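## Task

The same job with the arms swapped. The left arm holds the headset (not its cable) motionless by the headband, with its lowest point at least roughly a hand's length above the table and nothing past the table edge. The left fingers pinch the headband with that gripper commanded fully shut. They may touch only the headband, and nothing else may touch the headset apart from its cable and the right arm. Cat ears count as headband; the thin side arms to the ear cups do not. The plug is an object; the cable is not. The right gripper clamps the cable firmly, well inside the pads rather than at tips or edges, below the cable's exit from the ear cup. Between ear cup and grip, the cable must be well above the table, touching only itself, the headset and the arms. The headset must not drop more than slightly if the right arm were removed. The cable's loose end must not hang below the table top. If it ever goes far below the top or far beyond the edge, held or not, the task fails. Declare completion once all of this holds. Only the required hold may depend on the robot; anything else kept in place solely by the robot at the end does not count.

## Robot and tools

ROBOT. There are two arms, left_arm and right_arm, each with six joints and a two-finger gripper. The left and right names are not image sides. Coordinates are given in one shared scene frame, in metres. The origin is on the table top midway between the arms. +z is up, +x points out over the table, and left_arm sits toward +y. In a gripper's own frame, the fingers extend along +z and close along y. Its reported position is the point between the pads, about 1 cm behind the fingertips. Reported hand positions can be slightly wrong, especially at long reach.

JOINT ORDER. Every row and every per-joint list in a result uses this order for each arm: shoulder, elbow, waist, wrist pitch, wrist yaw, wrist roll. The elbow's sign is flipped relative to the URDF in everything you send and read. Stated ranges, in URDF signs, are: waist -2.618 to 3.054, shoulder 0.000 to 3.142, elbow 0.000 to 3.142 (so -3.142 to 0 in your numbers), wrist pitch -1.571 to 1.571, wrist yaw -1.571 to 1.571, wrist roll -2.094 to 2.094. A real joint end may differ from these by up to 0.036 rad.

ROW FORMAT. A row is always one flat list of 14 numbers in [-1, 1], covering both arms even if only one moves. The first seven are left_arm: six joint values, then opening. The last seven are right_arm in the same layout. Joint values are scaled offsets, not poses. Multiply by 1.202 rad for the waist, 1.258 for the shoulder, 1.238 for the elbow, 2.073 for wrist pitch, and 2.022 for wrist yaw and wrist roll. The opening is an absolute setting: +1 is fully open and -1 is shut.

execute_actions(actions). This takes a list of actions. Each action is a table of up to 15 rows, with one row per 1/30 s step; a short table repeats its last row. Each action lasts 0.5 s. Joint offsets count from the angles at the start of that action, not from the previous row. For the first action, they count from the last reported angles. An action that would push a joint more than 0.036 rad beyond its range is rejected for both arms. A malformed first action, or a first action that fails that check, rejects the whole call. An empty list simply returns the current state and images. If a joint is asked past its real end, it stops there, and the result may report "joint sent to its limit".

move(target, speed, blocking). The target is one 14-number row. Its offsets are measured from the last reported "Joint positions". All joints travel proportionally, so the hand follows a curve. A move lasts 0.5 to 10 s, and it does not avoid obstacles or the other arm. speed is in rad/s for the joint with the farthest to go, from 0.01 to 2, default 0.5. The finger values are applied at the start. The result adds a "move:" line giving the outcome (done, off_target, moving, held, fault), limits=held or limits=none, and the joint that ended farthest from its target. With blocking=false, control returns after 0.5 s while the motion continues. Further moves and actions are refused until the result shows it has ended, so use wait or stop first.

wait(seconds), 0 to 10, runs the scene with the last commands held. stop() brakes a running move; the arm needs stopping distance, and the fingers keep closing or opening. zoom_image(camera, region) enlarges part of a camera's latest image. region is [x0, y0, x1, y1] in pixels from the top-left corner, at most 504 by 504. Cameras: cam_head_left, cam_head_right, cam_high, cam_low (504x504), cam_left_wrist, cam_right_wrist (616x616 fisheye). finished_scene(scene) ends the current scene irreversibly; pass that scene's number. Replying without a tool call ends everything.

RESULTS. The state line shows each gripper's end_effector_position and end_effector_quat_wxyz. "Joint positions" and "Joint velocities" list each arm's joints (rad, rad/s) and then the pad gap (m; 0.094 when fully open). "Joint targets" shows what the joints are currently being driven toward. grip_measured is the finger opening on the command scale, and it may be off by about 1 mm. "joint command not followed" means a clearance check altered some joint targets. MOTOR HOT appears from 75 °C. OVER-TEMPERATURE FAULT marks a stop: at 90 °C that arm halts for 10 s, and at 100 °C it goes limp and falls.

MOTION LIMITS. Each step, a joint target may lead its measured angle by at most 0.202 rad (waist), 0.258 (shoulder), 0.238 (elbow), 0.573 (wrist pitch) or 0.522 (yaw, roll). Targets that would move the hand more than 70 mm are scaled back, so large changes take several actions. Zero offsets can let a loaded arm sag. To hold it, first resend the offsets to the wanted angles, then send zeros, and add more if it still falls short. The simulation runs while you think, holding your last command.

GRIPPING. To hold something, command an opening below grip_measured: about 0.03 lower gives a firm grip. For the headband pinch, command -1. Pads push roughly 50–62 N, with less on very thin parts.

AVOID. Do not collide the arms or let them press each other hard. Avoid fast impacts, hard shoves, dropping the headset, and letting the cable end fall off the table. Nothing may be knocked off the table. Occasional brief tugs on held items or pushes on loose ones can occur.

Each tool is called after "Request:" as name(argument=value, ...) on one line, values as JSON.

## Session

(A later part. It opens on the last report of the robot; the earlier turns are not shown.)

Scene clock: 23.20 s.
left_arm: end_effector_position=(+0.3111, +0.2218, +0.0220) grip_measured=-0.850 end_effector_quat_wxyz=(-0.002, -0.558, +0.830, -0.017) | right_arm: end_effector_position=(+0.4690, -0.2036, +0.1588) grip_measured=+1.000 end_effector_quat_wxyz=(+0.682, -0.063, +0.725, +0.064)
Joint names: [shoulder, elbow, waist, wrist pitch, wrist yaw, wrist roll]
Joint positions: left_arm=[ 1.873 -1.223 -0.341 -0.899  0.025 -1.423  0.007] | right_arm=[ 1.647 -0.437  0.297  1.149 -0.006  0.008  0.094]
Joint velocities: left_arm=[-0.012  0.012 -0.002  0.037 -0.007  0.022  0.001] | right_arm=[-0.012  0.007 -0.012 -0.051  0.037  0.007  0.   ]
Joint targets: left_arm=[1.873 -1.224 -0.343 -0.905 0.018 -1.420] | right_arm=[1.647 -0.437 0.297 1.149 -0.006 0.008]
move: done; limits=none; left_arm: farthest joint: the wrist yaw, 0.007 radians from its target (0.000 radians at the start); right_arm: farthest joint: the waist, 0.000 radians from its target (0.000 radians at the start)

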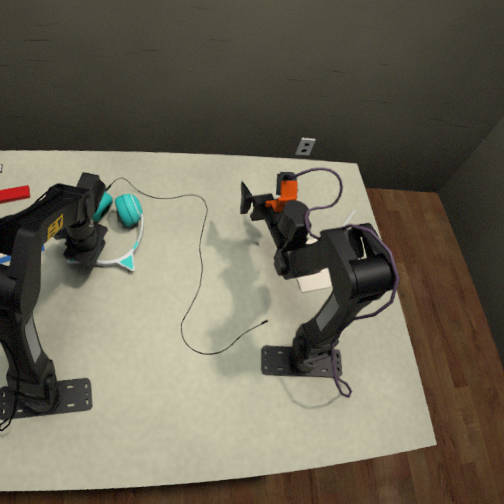

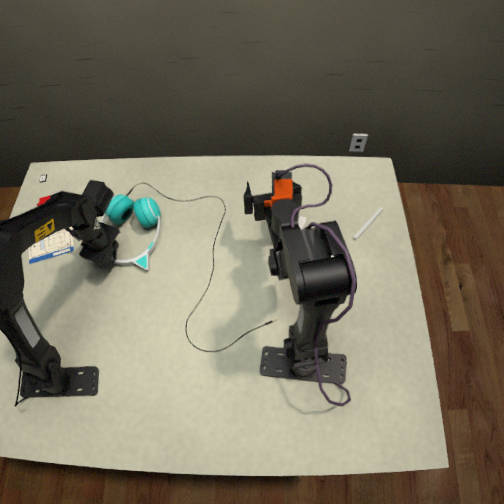

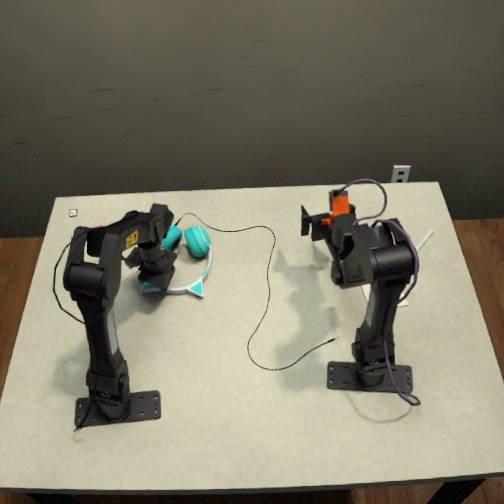

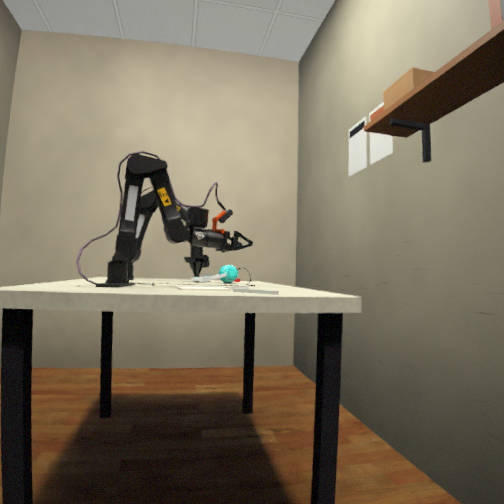

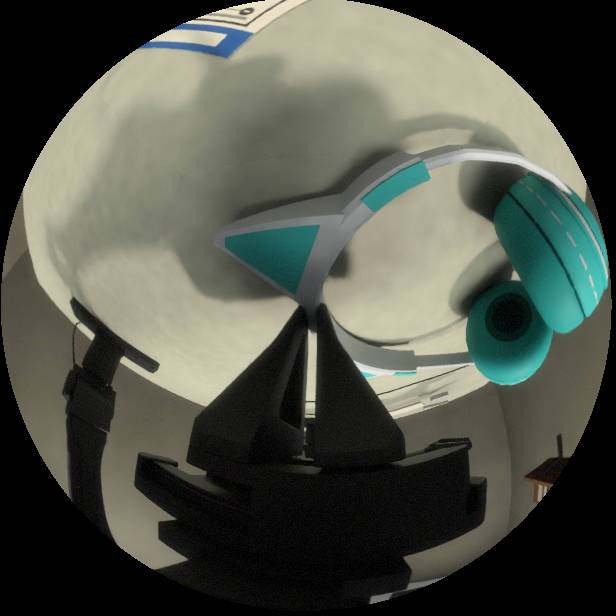

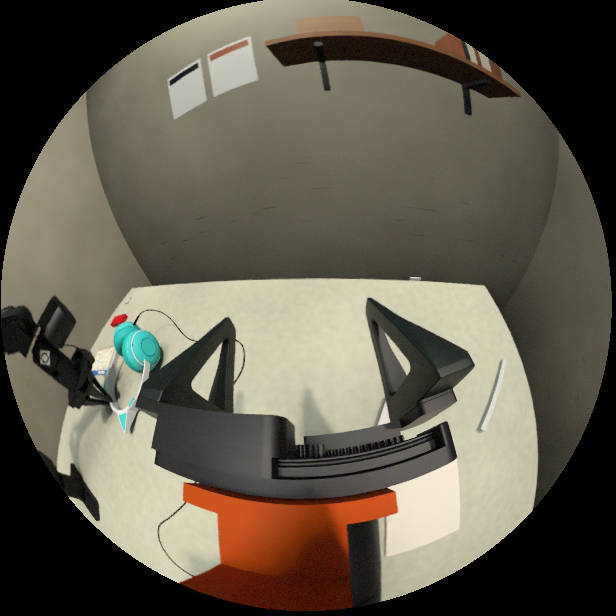

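Request:
move(target=[0,-0.58,0,-0.29,0,0,-1, 0,0,0,0,0,0,1], speed=0.3)

Request:
move(target=[-0.03,-0.03,0,0,0,0.8,-1, 0,0,0,0,0,0,1], speed=0.6)

Request:
move(target=[-0.03,-0.03,0,0.07,0,0.68,-1, 0,0,0,0,0,0,1], speed=0.6)

Request:
move(target=[-0.5,0.27,-0.26,0.55,0,0,-1, 0,0,0,0,0,0,1], speed=0.4)

Scene clock: 31.80 s.
left_arm: end_effector_position=(+0.3466, +0.2126, +0.1944) grip_measured=-0.991 end_effector_quat_wxyz=(+0.032, -0.556, +0.829, -0.056) | right_arm: end_effector_position=(+0.4690, -0.2036, +0.1588) grip_measured=+1.000 end_effector_quat_wxyz=(+0.682, -0.063, +0.725, +0.064)
Joint names: [shoulder, elbow, waist, wrist pitch, wrist yaw, wrist roll]
Joint positions: left_arm=[ 1.873 -1.914 -0.341 -1.485  0.028 -1.423  0.   ] | right_arm=[ 1.647 -0.437  0.297  1.149 -0.006  0.008  0.094]
Joint velocities: left_arm=[ 0.017 -0.007  0.002 -0.007 -0.066  0.007  0.   ] | right_arm=[ 0.007 -0.002 -0.012 -0.081 -0.007 -0.051  0.   ]
Joint targets: left_arm=[1.873 -1.942 -0.341 -1.500 0.025 -1.423] | right_arm=[1.647 -0.437 0.297 1.149 -0.006 0.008]
move: off_target (left_arm); limits=none; left_arm: farthest joint: the elbow, 0.027 radians from its target (0.718 radians at the start); right_arm: farthest joint: the waist, 0.000 radians from its target (0.000 radians at the start)

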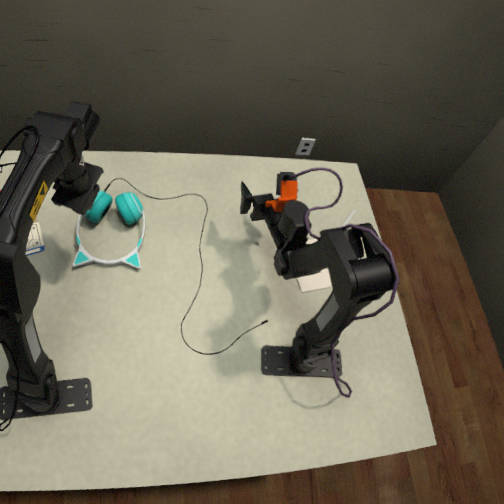

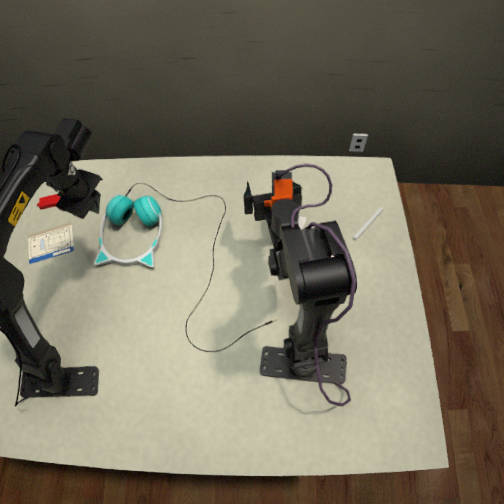

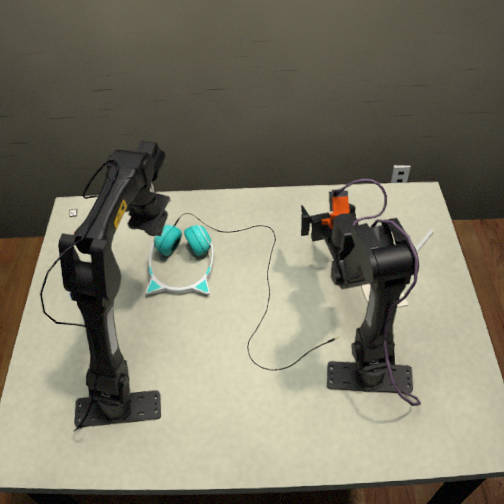

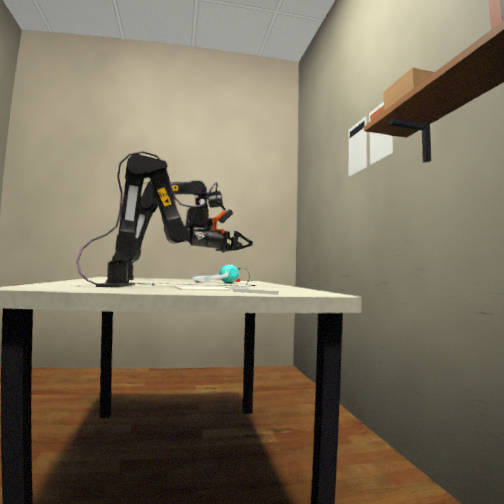

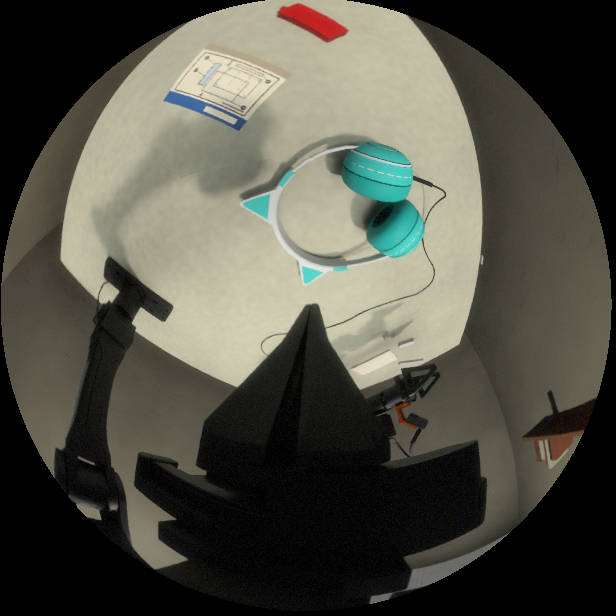

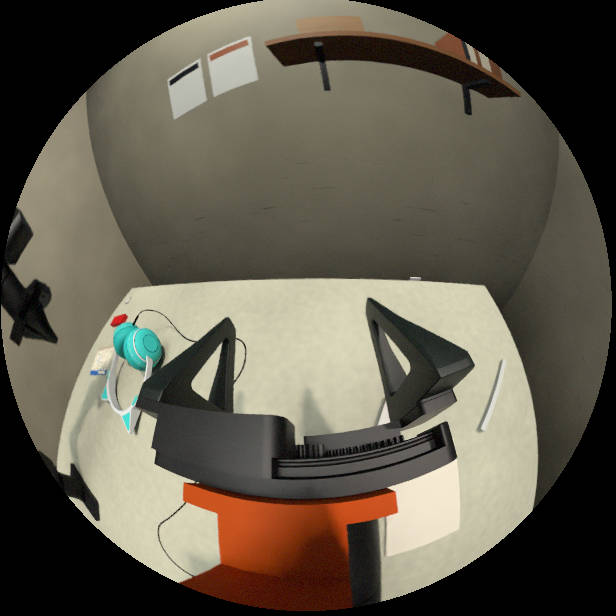

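Scene clock: 35.33 s.
left_arm: end_effector_position=(+0.3466, +0.2125, +0.1944) grip_measured=-0.991 end_effector_quat_wxyz=(+0.063, +0.211, +0.975, -0.016) | right_arm: end_effector_position=(+0.4690, -0.2036, +0.1588) grip_measured=+1.000 end_effector_quat_wxyz=(+0.682, -0.063, +0.725, +0.064)
Joint names: [shoulder, elbow, waist, wrist pitch, wrist yaw, wrist roll]
Joint positions: left_arm=[ 1.873 -1.914 -0.341 -1.485  0.028  0.186  0.   ] | right_arm=[ 1.647 -0.437  0.297  1.149 -0.006  0.008  0.094]
Joint velocities: left_arm=[ 0.002  0.002  0.007  0.037 -0.066 -0.095 -0.   ] | right_arm=[-0.007  0.007 -0.007 -0.007 -0.051  0.022  0.   ]
Joint targets: left_arm=[1.835 -1.951 -0.341 -1.485 0.028 0.195] | right_arm=[1.647 -0.437 0.297 1.149 -0.006 0.008]
move: off_target (left_arm); limits=none; left_arm: farthest joint: the shoulder, 0.037 radians from its target (0.037 radians at the start); right_arm: farthest joint: the waist, 0.000 radians from its target (0.000 radians at the start)

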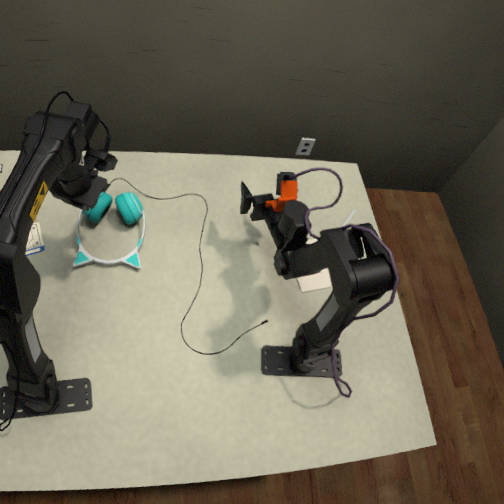

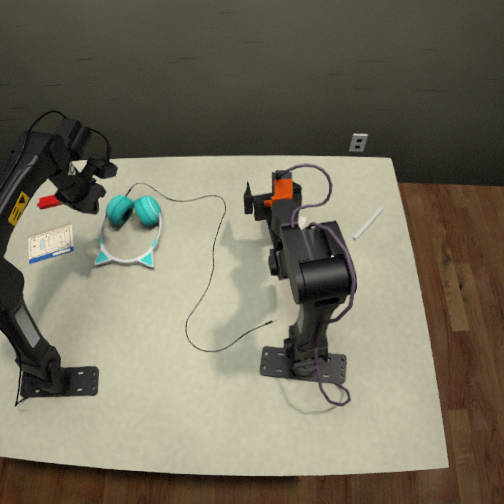

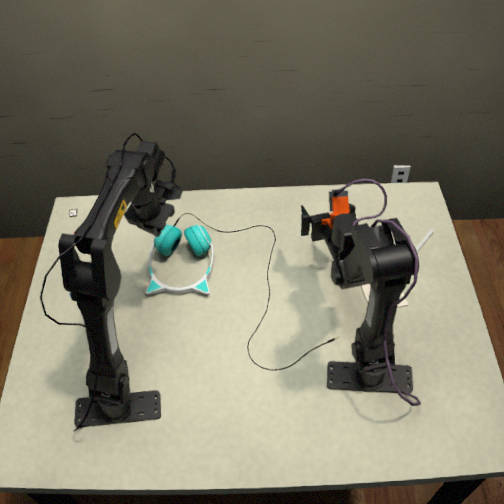

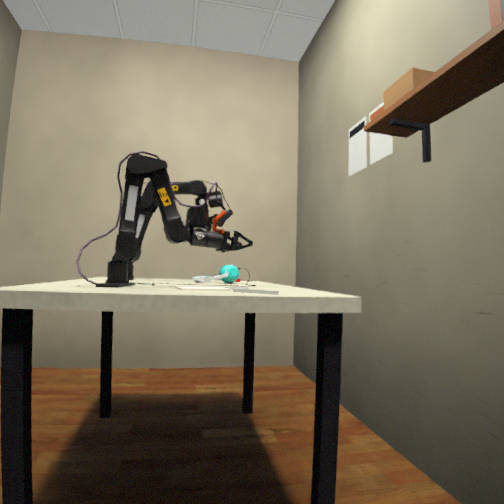

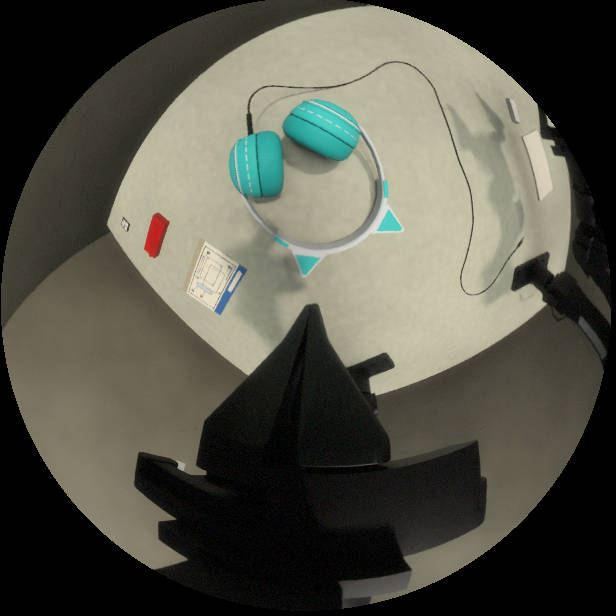

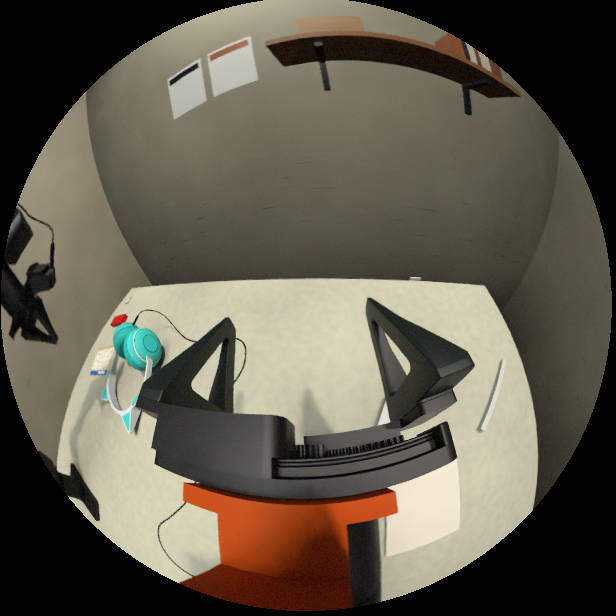

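Scene clock: 38.47 s.
left_arm: end_effector_position=(+0.3779, +0.2052, +0.2007) grip_measured=-0.991 end_effector_quat_wxyz=(+0.110, +0.776, +0.618, +0.069) | right_arm: end_effector_position=(+0.4690, -0.2036, +0.1588) grip_measured=+1.000 end_effector_quat_wxyz=(+0.682, -0.063, +0.725, +0.064)
Joint names: [shoulder, elbow, waist, wrist pitch, wrist yaw, wrist roll]
Joint positions: left_arm=[ 1.873 -1.914 -0.341 -1.353  0.026  1.554  0.   ] | right_arm=[ 1.647 -0.437  0.297  1.149 -0.006  0.008  0.094]
Joint velocities: left_arm=[-0.032 -0.012 -0.007 -0.051  0.037  0.066 -0.   ] | right_arm=[-0.002 -0.002 -0.007  0.022  0.022  0.095  0.   ]
Joint targets: left_arm=[1.835 -1.951 -0.341 -1.341 0.029 1.560] | right_arm=[1.647 -0.437 0.297 1.149 -0.006 0.008]
move: off_target (left_arm); limits=none; left_arm: farthest joint: the shoulder, 0.037 radians from its target (0.037 radians at the start); right_arm: farthest joint: the waist, 0.000 radians from its target (0.000 radians at the start)

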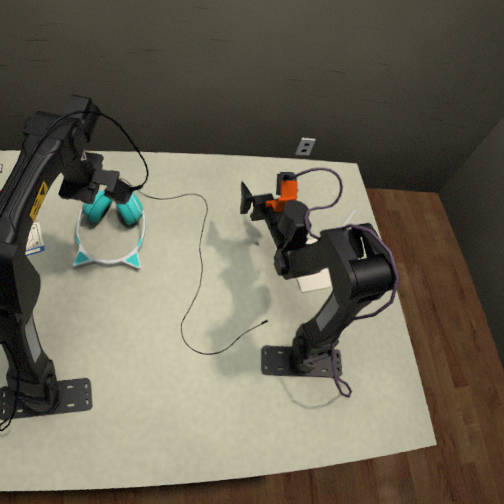

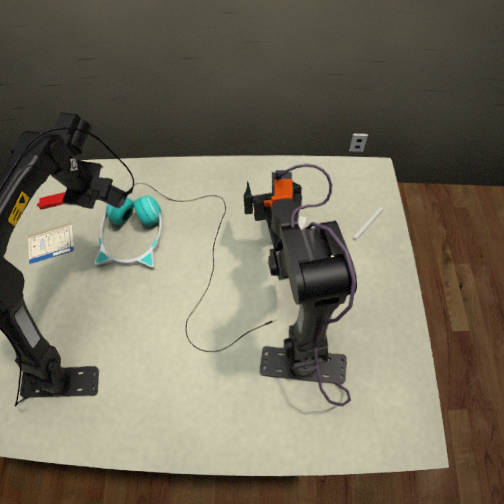

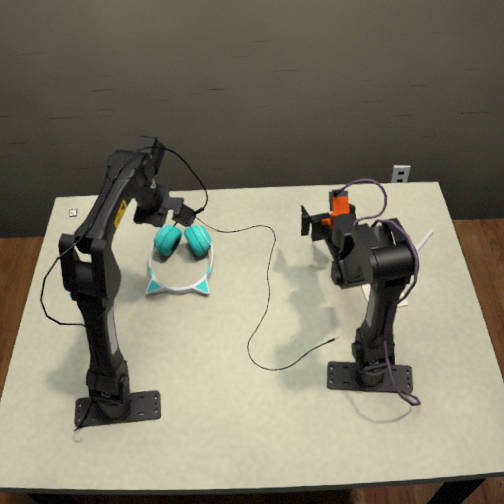

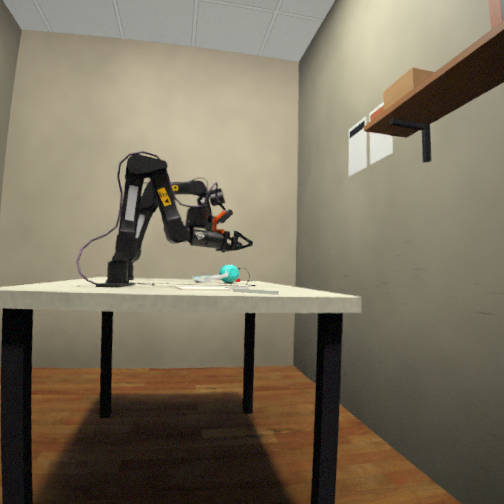

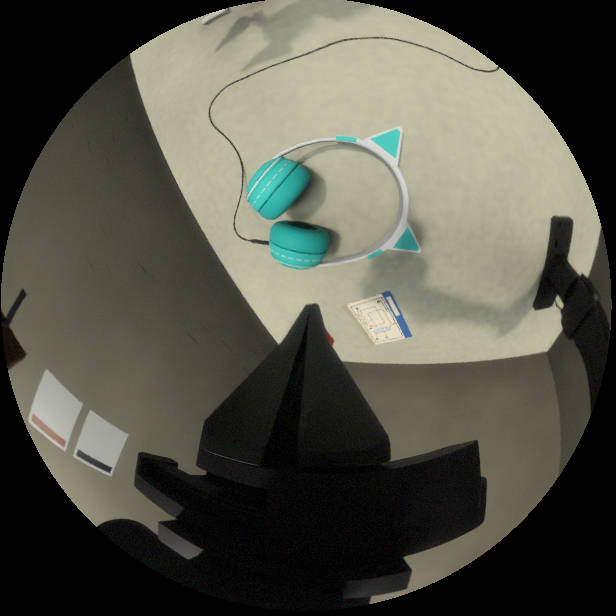

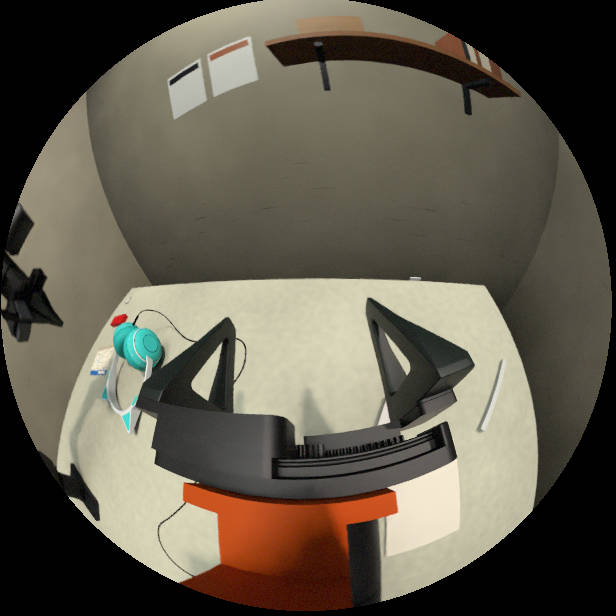

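Scene clock: 41.93 s.
left_arm: end_effector_position=(+0.3292, +0.0957, +0.5257) grip_measured=-0.991 end_effector_quat_wxyz=(+0.646, +0.591, +0.331, +0.351) | right_arm: end_effector_position=(+0.4690, -0.2036, +0.1588) grip_measured=+1.000 end_effector_quat_wxyz=(+0.682, -0.063, +0.725, +0.064)
Joint names: [shoulder, elbow, waist, wrist pitch, wrist yaw, wrist roll]
Joint positions: left_arm=[ 1.266 -1.59  -0.642 -0.243  0.023  1.557  0.   ] | right_arm=[ 1.647 -0.437  0.297  1.149 -0.006  0.008  0.094]
Joint velocities: left_arm=[-0.002  0.007 -0.002  0.007  0.051 -0.007  0.   ] | right_arm=[ 0.002  0.012  0.002  0.066 -0.037 -0.051  0.   ]
Joint targets: left_arm=[1.244 -1.580 -0.654 -0.213 0.026 1.554] | right_arm=[1.647 -0.437 0.297 1.149 -0.006 0.008]
move: off_target (left_arm); limits=none; left_arm: farthest joint: the wrist pitch, 0.030 radians from its target (1.141 radians at the start); right_arm: farthest joint: the waist, 0.000 radians from its target (0.000 radians at the start)

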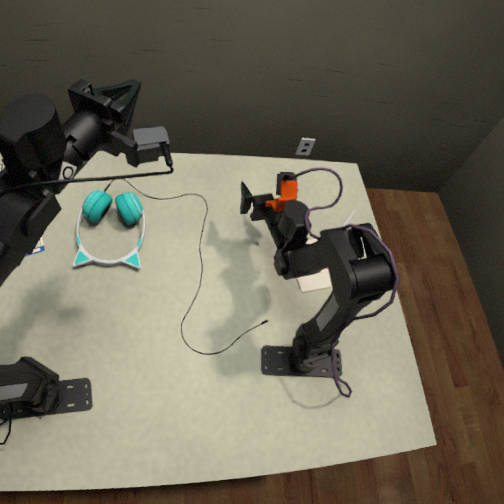

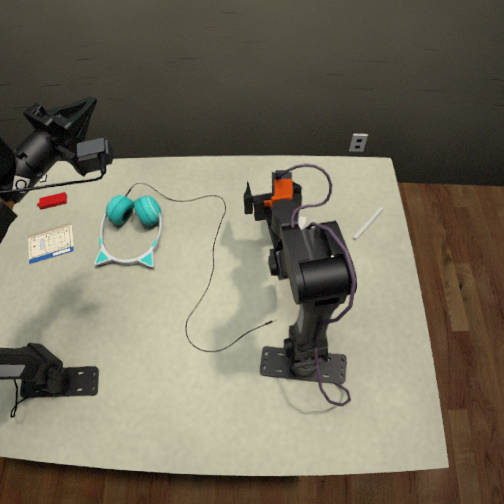

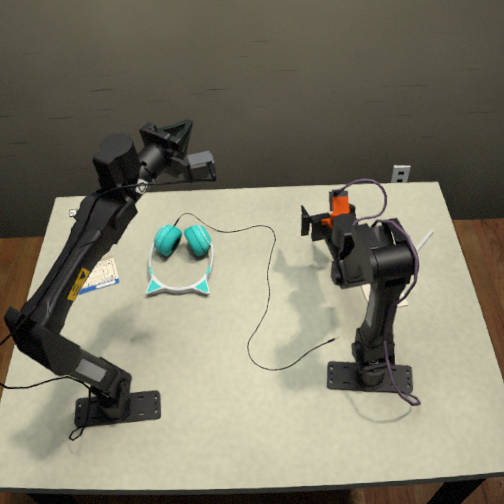

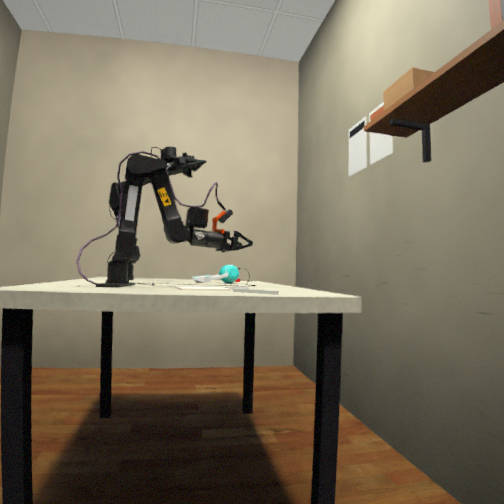

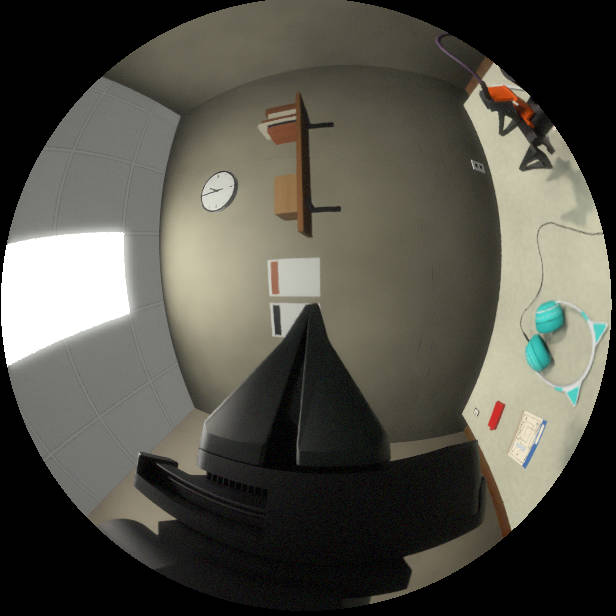

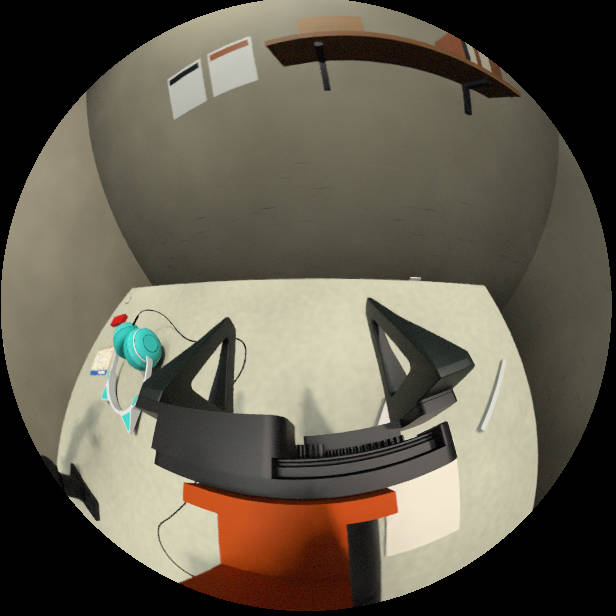

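Request:
move(target=[0.46,0.23,0.1,-0.37,0,-0.246,0.2, 0,0,0,0,0,0,1], speed=0.6)

Scene clock: 49.97 s.
left_arm: end_effector_position=(+0.2948, +0.1604, +0.0479) grip_measured=+0.198 end_effector_quat_wxyz=(+0.017, +0.681, +0.732, -0.004) | right_arm: end_effector_position=(+0.4690, -0.2036, +0.1588) grip_measured=+1.000 end_effector_quat_wxyz=(+0.682, -0.063, +0.725, +0.064)
Joint names: [shoulder, elbow, waist, wrist pitch, wrist yaw, wrist roll]
Joint positions: left_arm=[ 1.851 -1.304 -0.533 -0.994  0.018  1.069  0.056] | right_arm=[ 1.647 -0.437  0.297  1.149 -0.006  0.008  0.094]
Joint velocities: left_arm=[-0.017  0.012 -0.007  0.007 -0.022 -0.066 -0.001] | right_arm=[-0.002 -0.002 -0.007  0.007 -0.037 -0.037  0.   ]
Joint targets: left_arm=[1.845 -1.306 -0.522 -1.010 0.022 1.059] | right_arm=[1.647 -0.437 0.297 1.149 -0.006 0.008]
move: done; limits=none; left_arm: farthest joint: the wrist pitch, 0.016 radians from its target (0.768 radians at the start); right_arm: farthest joint: the waist, 0.000 radians from its target (0.000 radians at the start)

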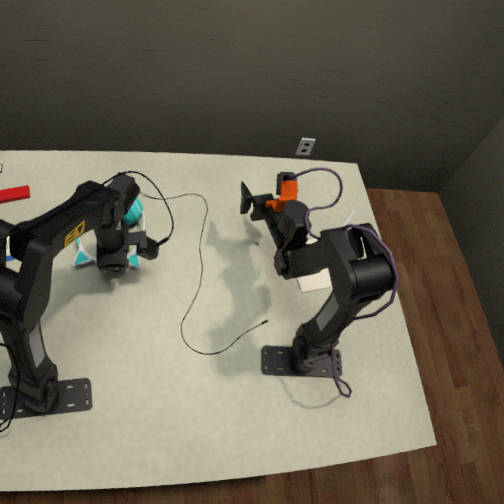

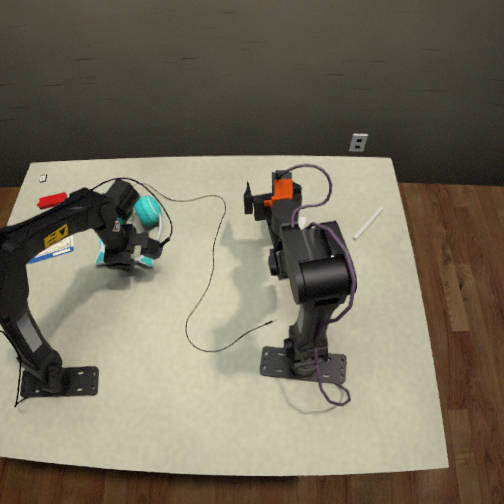

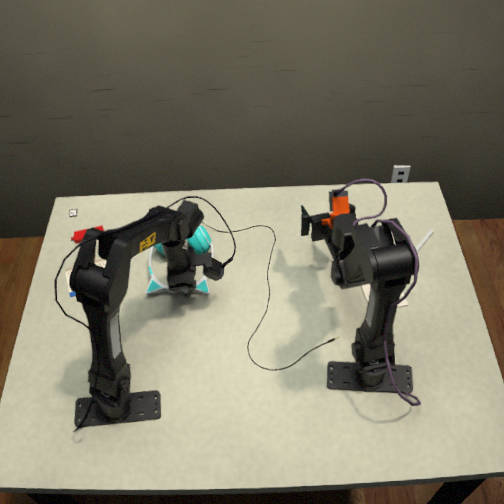

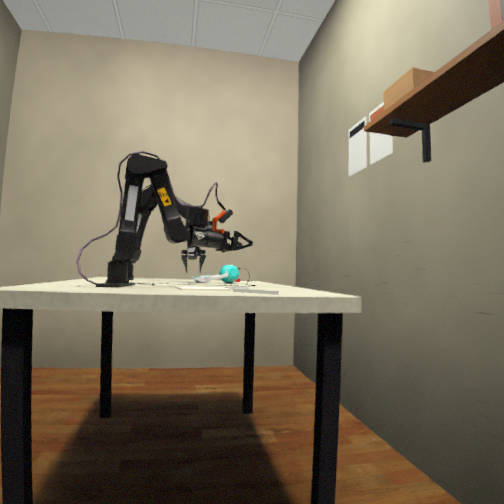

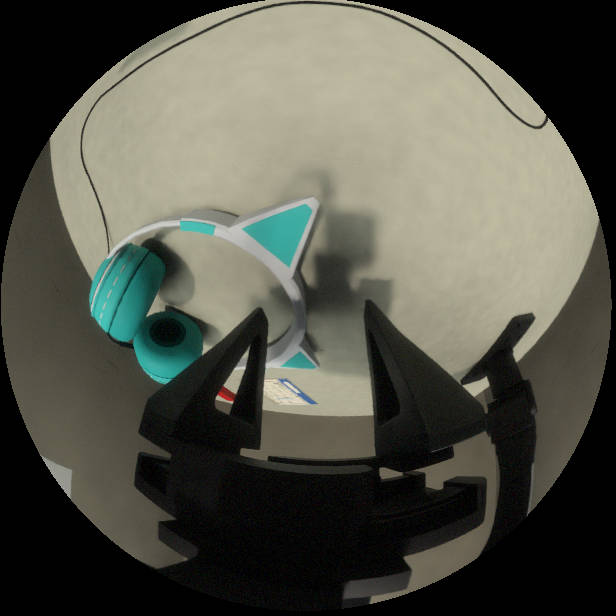

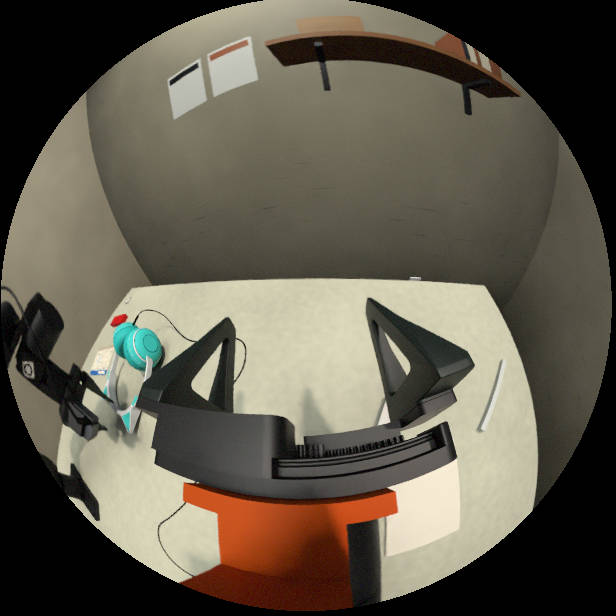

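Move +y 2cm first, then descend deeper.

Request:
move(target=[0,0,0.065,0,0,0.03,0.2, 0,0,0,0,0,0,1], speed=0.1)

Request:
move(target=[0.07,0.04,0,0.065,0,0,0.2, 0,0,0,0,0,0,1], speed=0.1)

Scene clock: 54.57 s.
left_arm: end_effector_position=(+0.3039, +0.1819, +0.0479) grip_measured=+0.198 end_effector_quat_wxyz=(+0.017, +0.676, +0.737, -0.002) | right_arm: end_effector_position=(+0.4690, -0.2036, +0.1588) grip_measured=+1.000 end_effector_quat_wxyz=(+0.682, -0.063, +0.725, +0.064)
Joint names: [shoulder, elbow, waist, wrist pitch, wrist yaw, wrist roll]
Joint positions: left_arm=[ 1.851 -1.304 -0.465 -0.994  0.015  1.121  0.056] | right_arm=[ 1.647 -0.437  0.297  1.149 -0.006  0.008  0.094]
Joint velocities: left_arm=[-0.007  0.002  0.012  0.007  0.007 -0.066 -0.   ] | right_arm=[ 0.002 -0.007 -0.002  0.037 -0.007  0.051  0.   ]
Joint targets: left_arm=[1.851 -1.304 -0.455 -0.994 0.018 1.130] | right_arm=[1.647 -0.437 0.297 1.149 -0.006 0.008]
move: done; limits=none; left_arm: farthest joint: the waist, 0.011 radians from its target (0.078 radians at the start); right_arm: farthest joint: the waist, 0.000 radians from its target (0.000 radians at the start)

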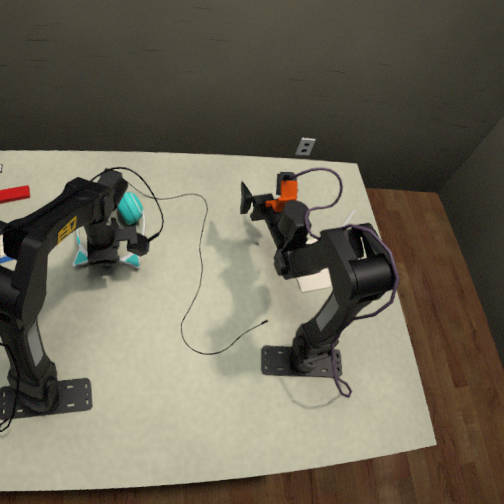

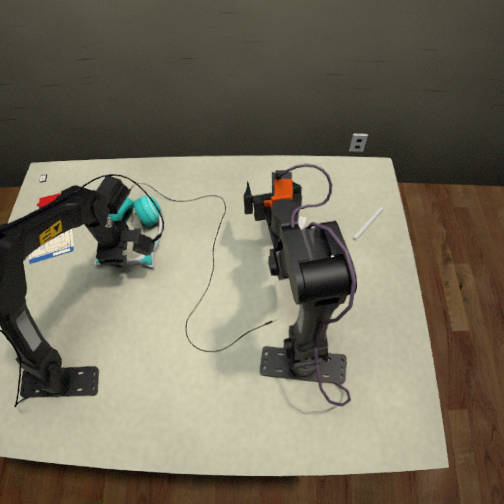

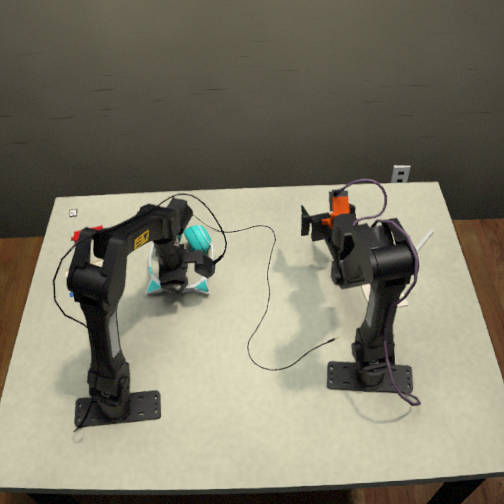

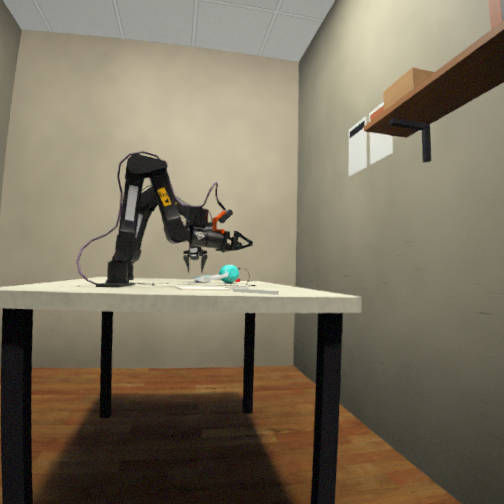

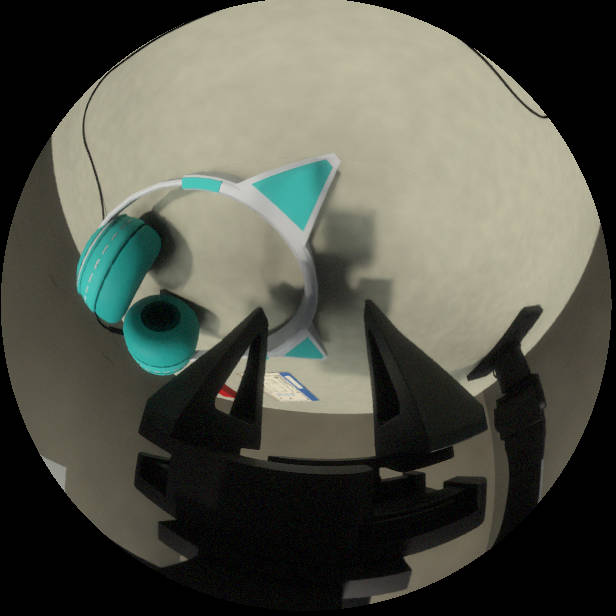

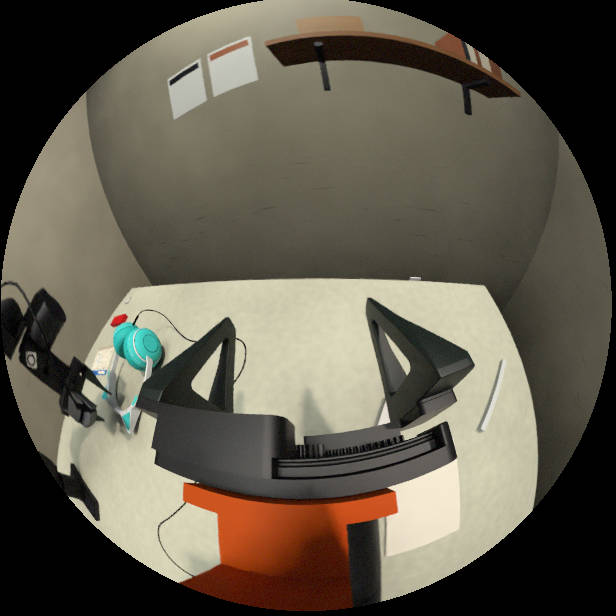

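Scene clock: 56.43 s.
left_arm: end_effector_position=(+0.3122, +0.1791, +0.0123) grip_measured=+0.198 end_effector_quat_wxyz=(+0.015, +0.676, +0.737, -0.001) | right_arm: end_effector_position=(+0.4690, -0.2036, +0.1588) grip_measured=+1.000 end_effector_quat_wxyz=(+0.682, -0.063, +0.725, +0.064)
Joint names: [shoulder, elbow, waist, wrist pitch, wrist yaw, wrist roll]
Joint positions: left_arm=[ 1.933 -1.263 -0.465 -0.874  0.013  1.121  0.056] | right_arm=[ 1.647 -0.437  0.297  1.149 -0.006  0.008  0.094]
Joint velocities: left_arm=[ 0.002  0.012 -0.007  0.022 -0.007  0.037 -0.   ] | right_arm=[-0.002  0.002 -0.002  0.022 -0.066  0.007  0.   ]
Joint targets: left_arm=[1.939 -1.254 -0.465 -0.860 0.015 1.121] | right_arm=[1.647 -0.437 0.297 1.149 -0.006 0.008]
move: done; limits=none; left_arm: farthest joint: the wrist pitch, 0.015 radians from its target (0.135 radians at the start); right_arm: farthest joint: the waist, 0.000 radians from its target (0.000 radians at the start)

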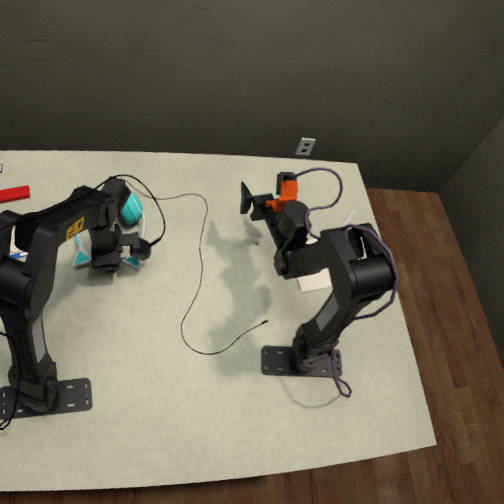

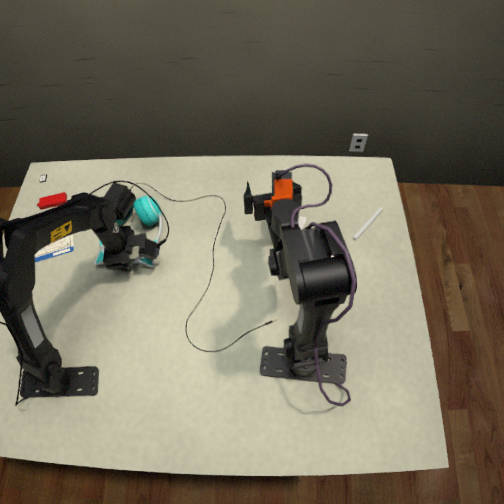

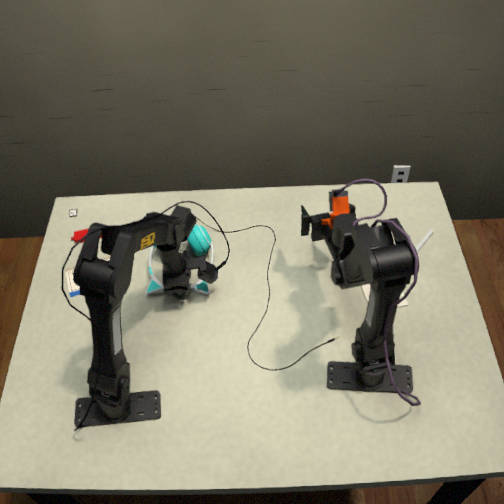

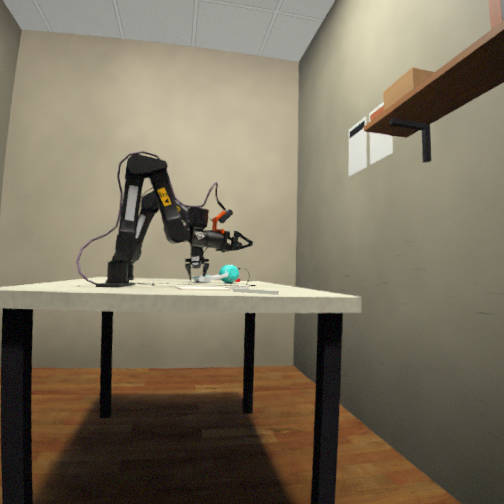

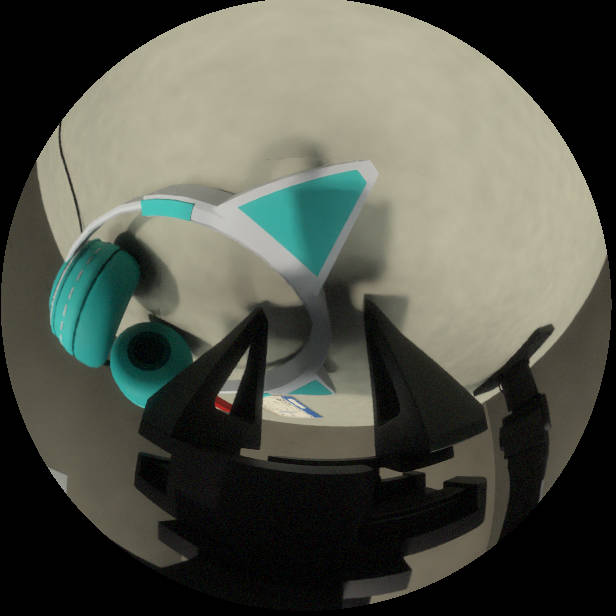

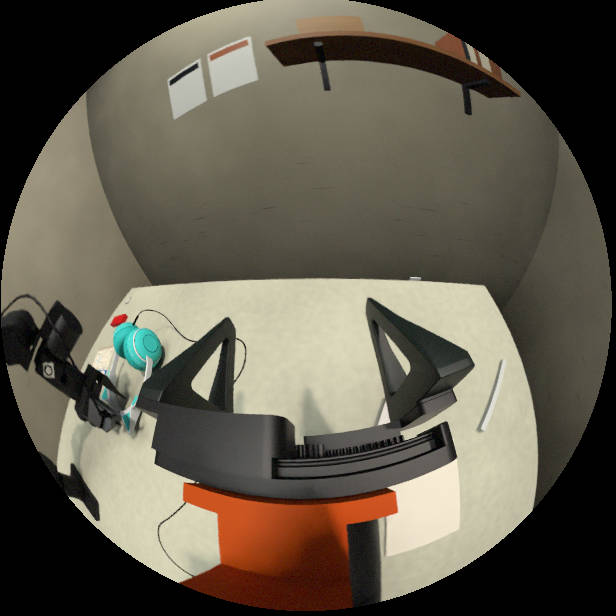

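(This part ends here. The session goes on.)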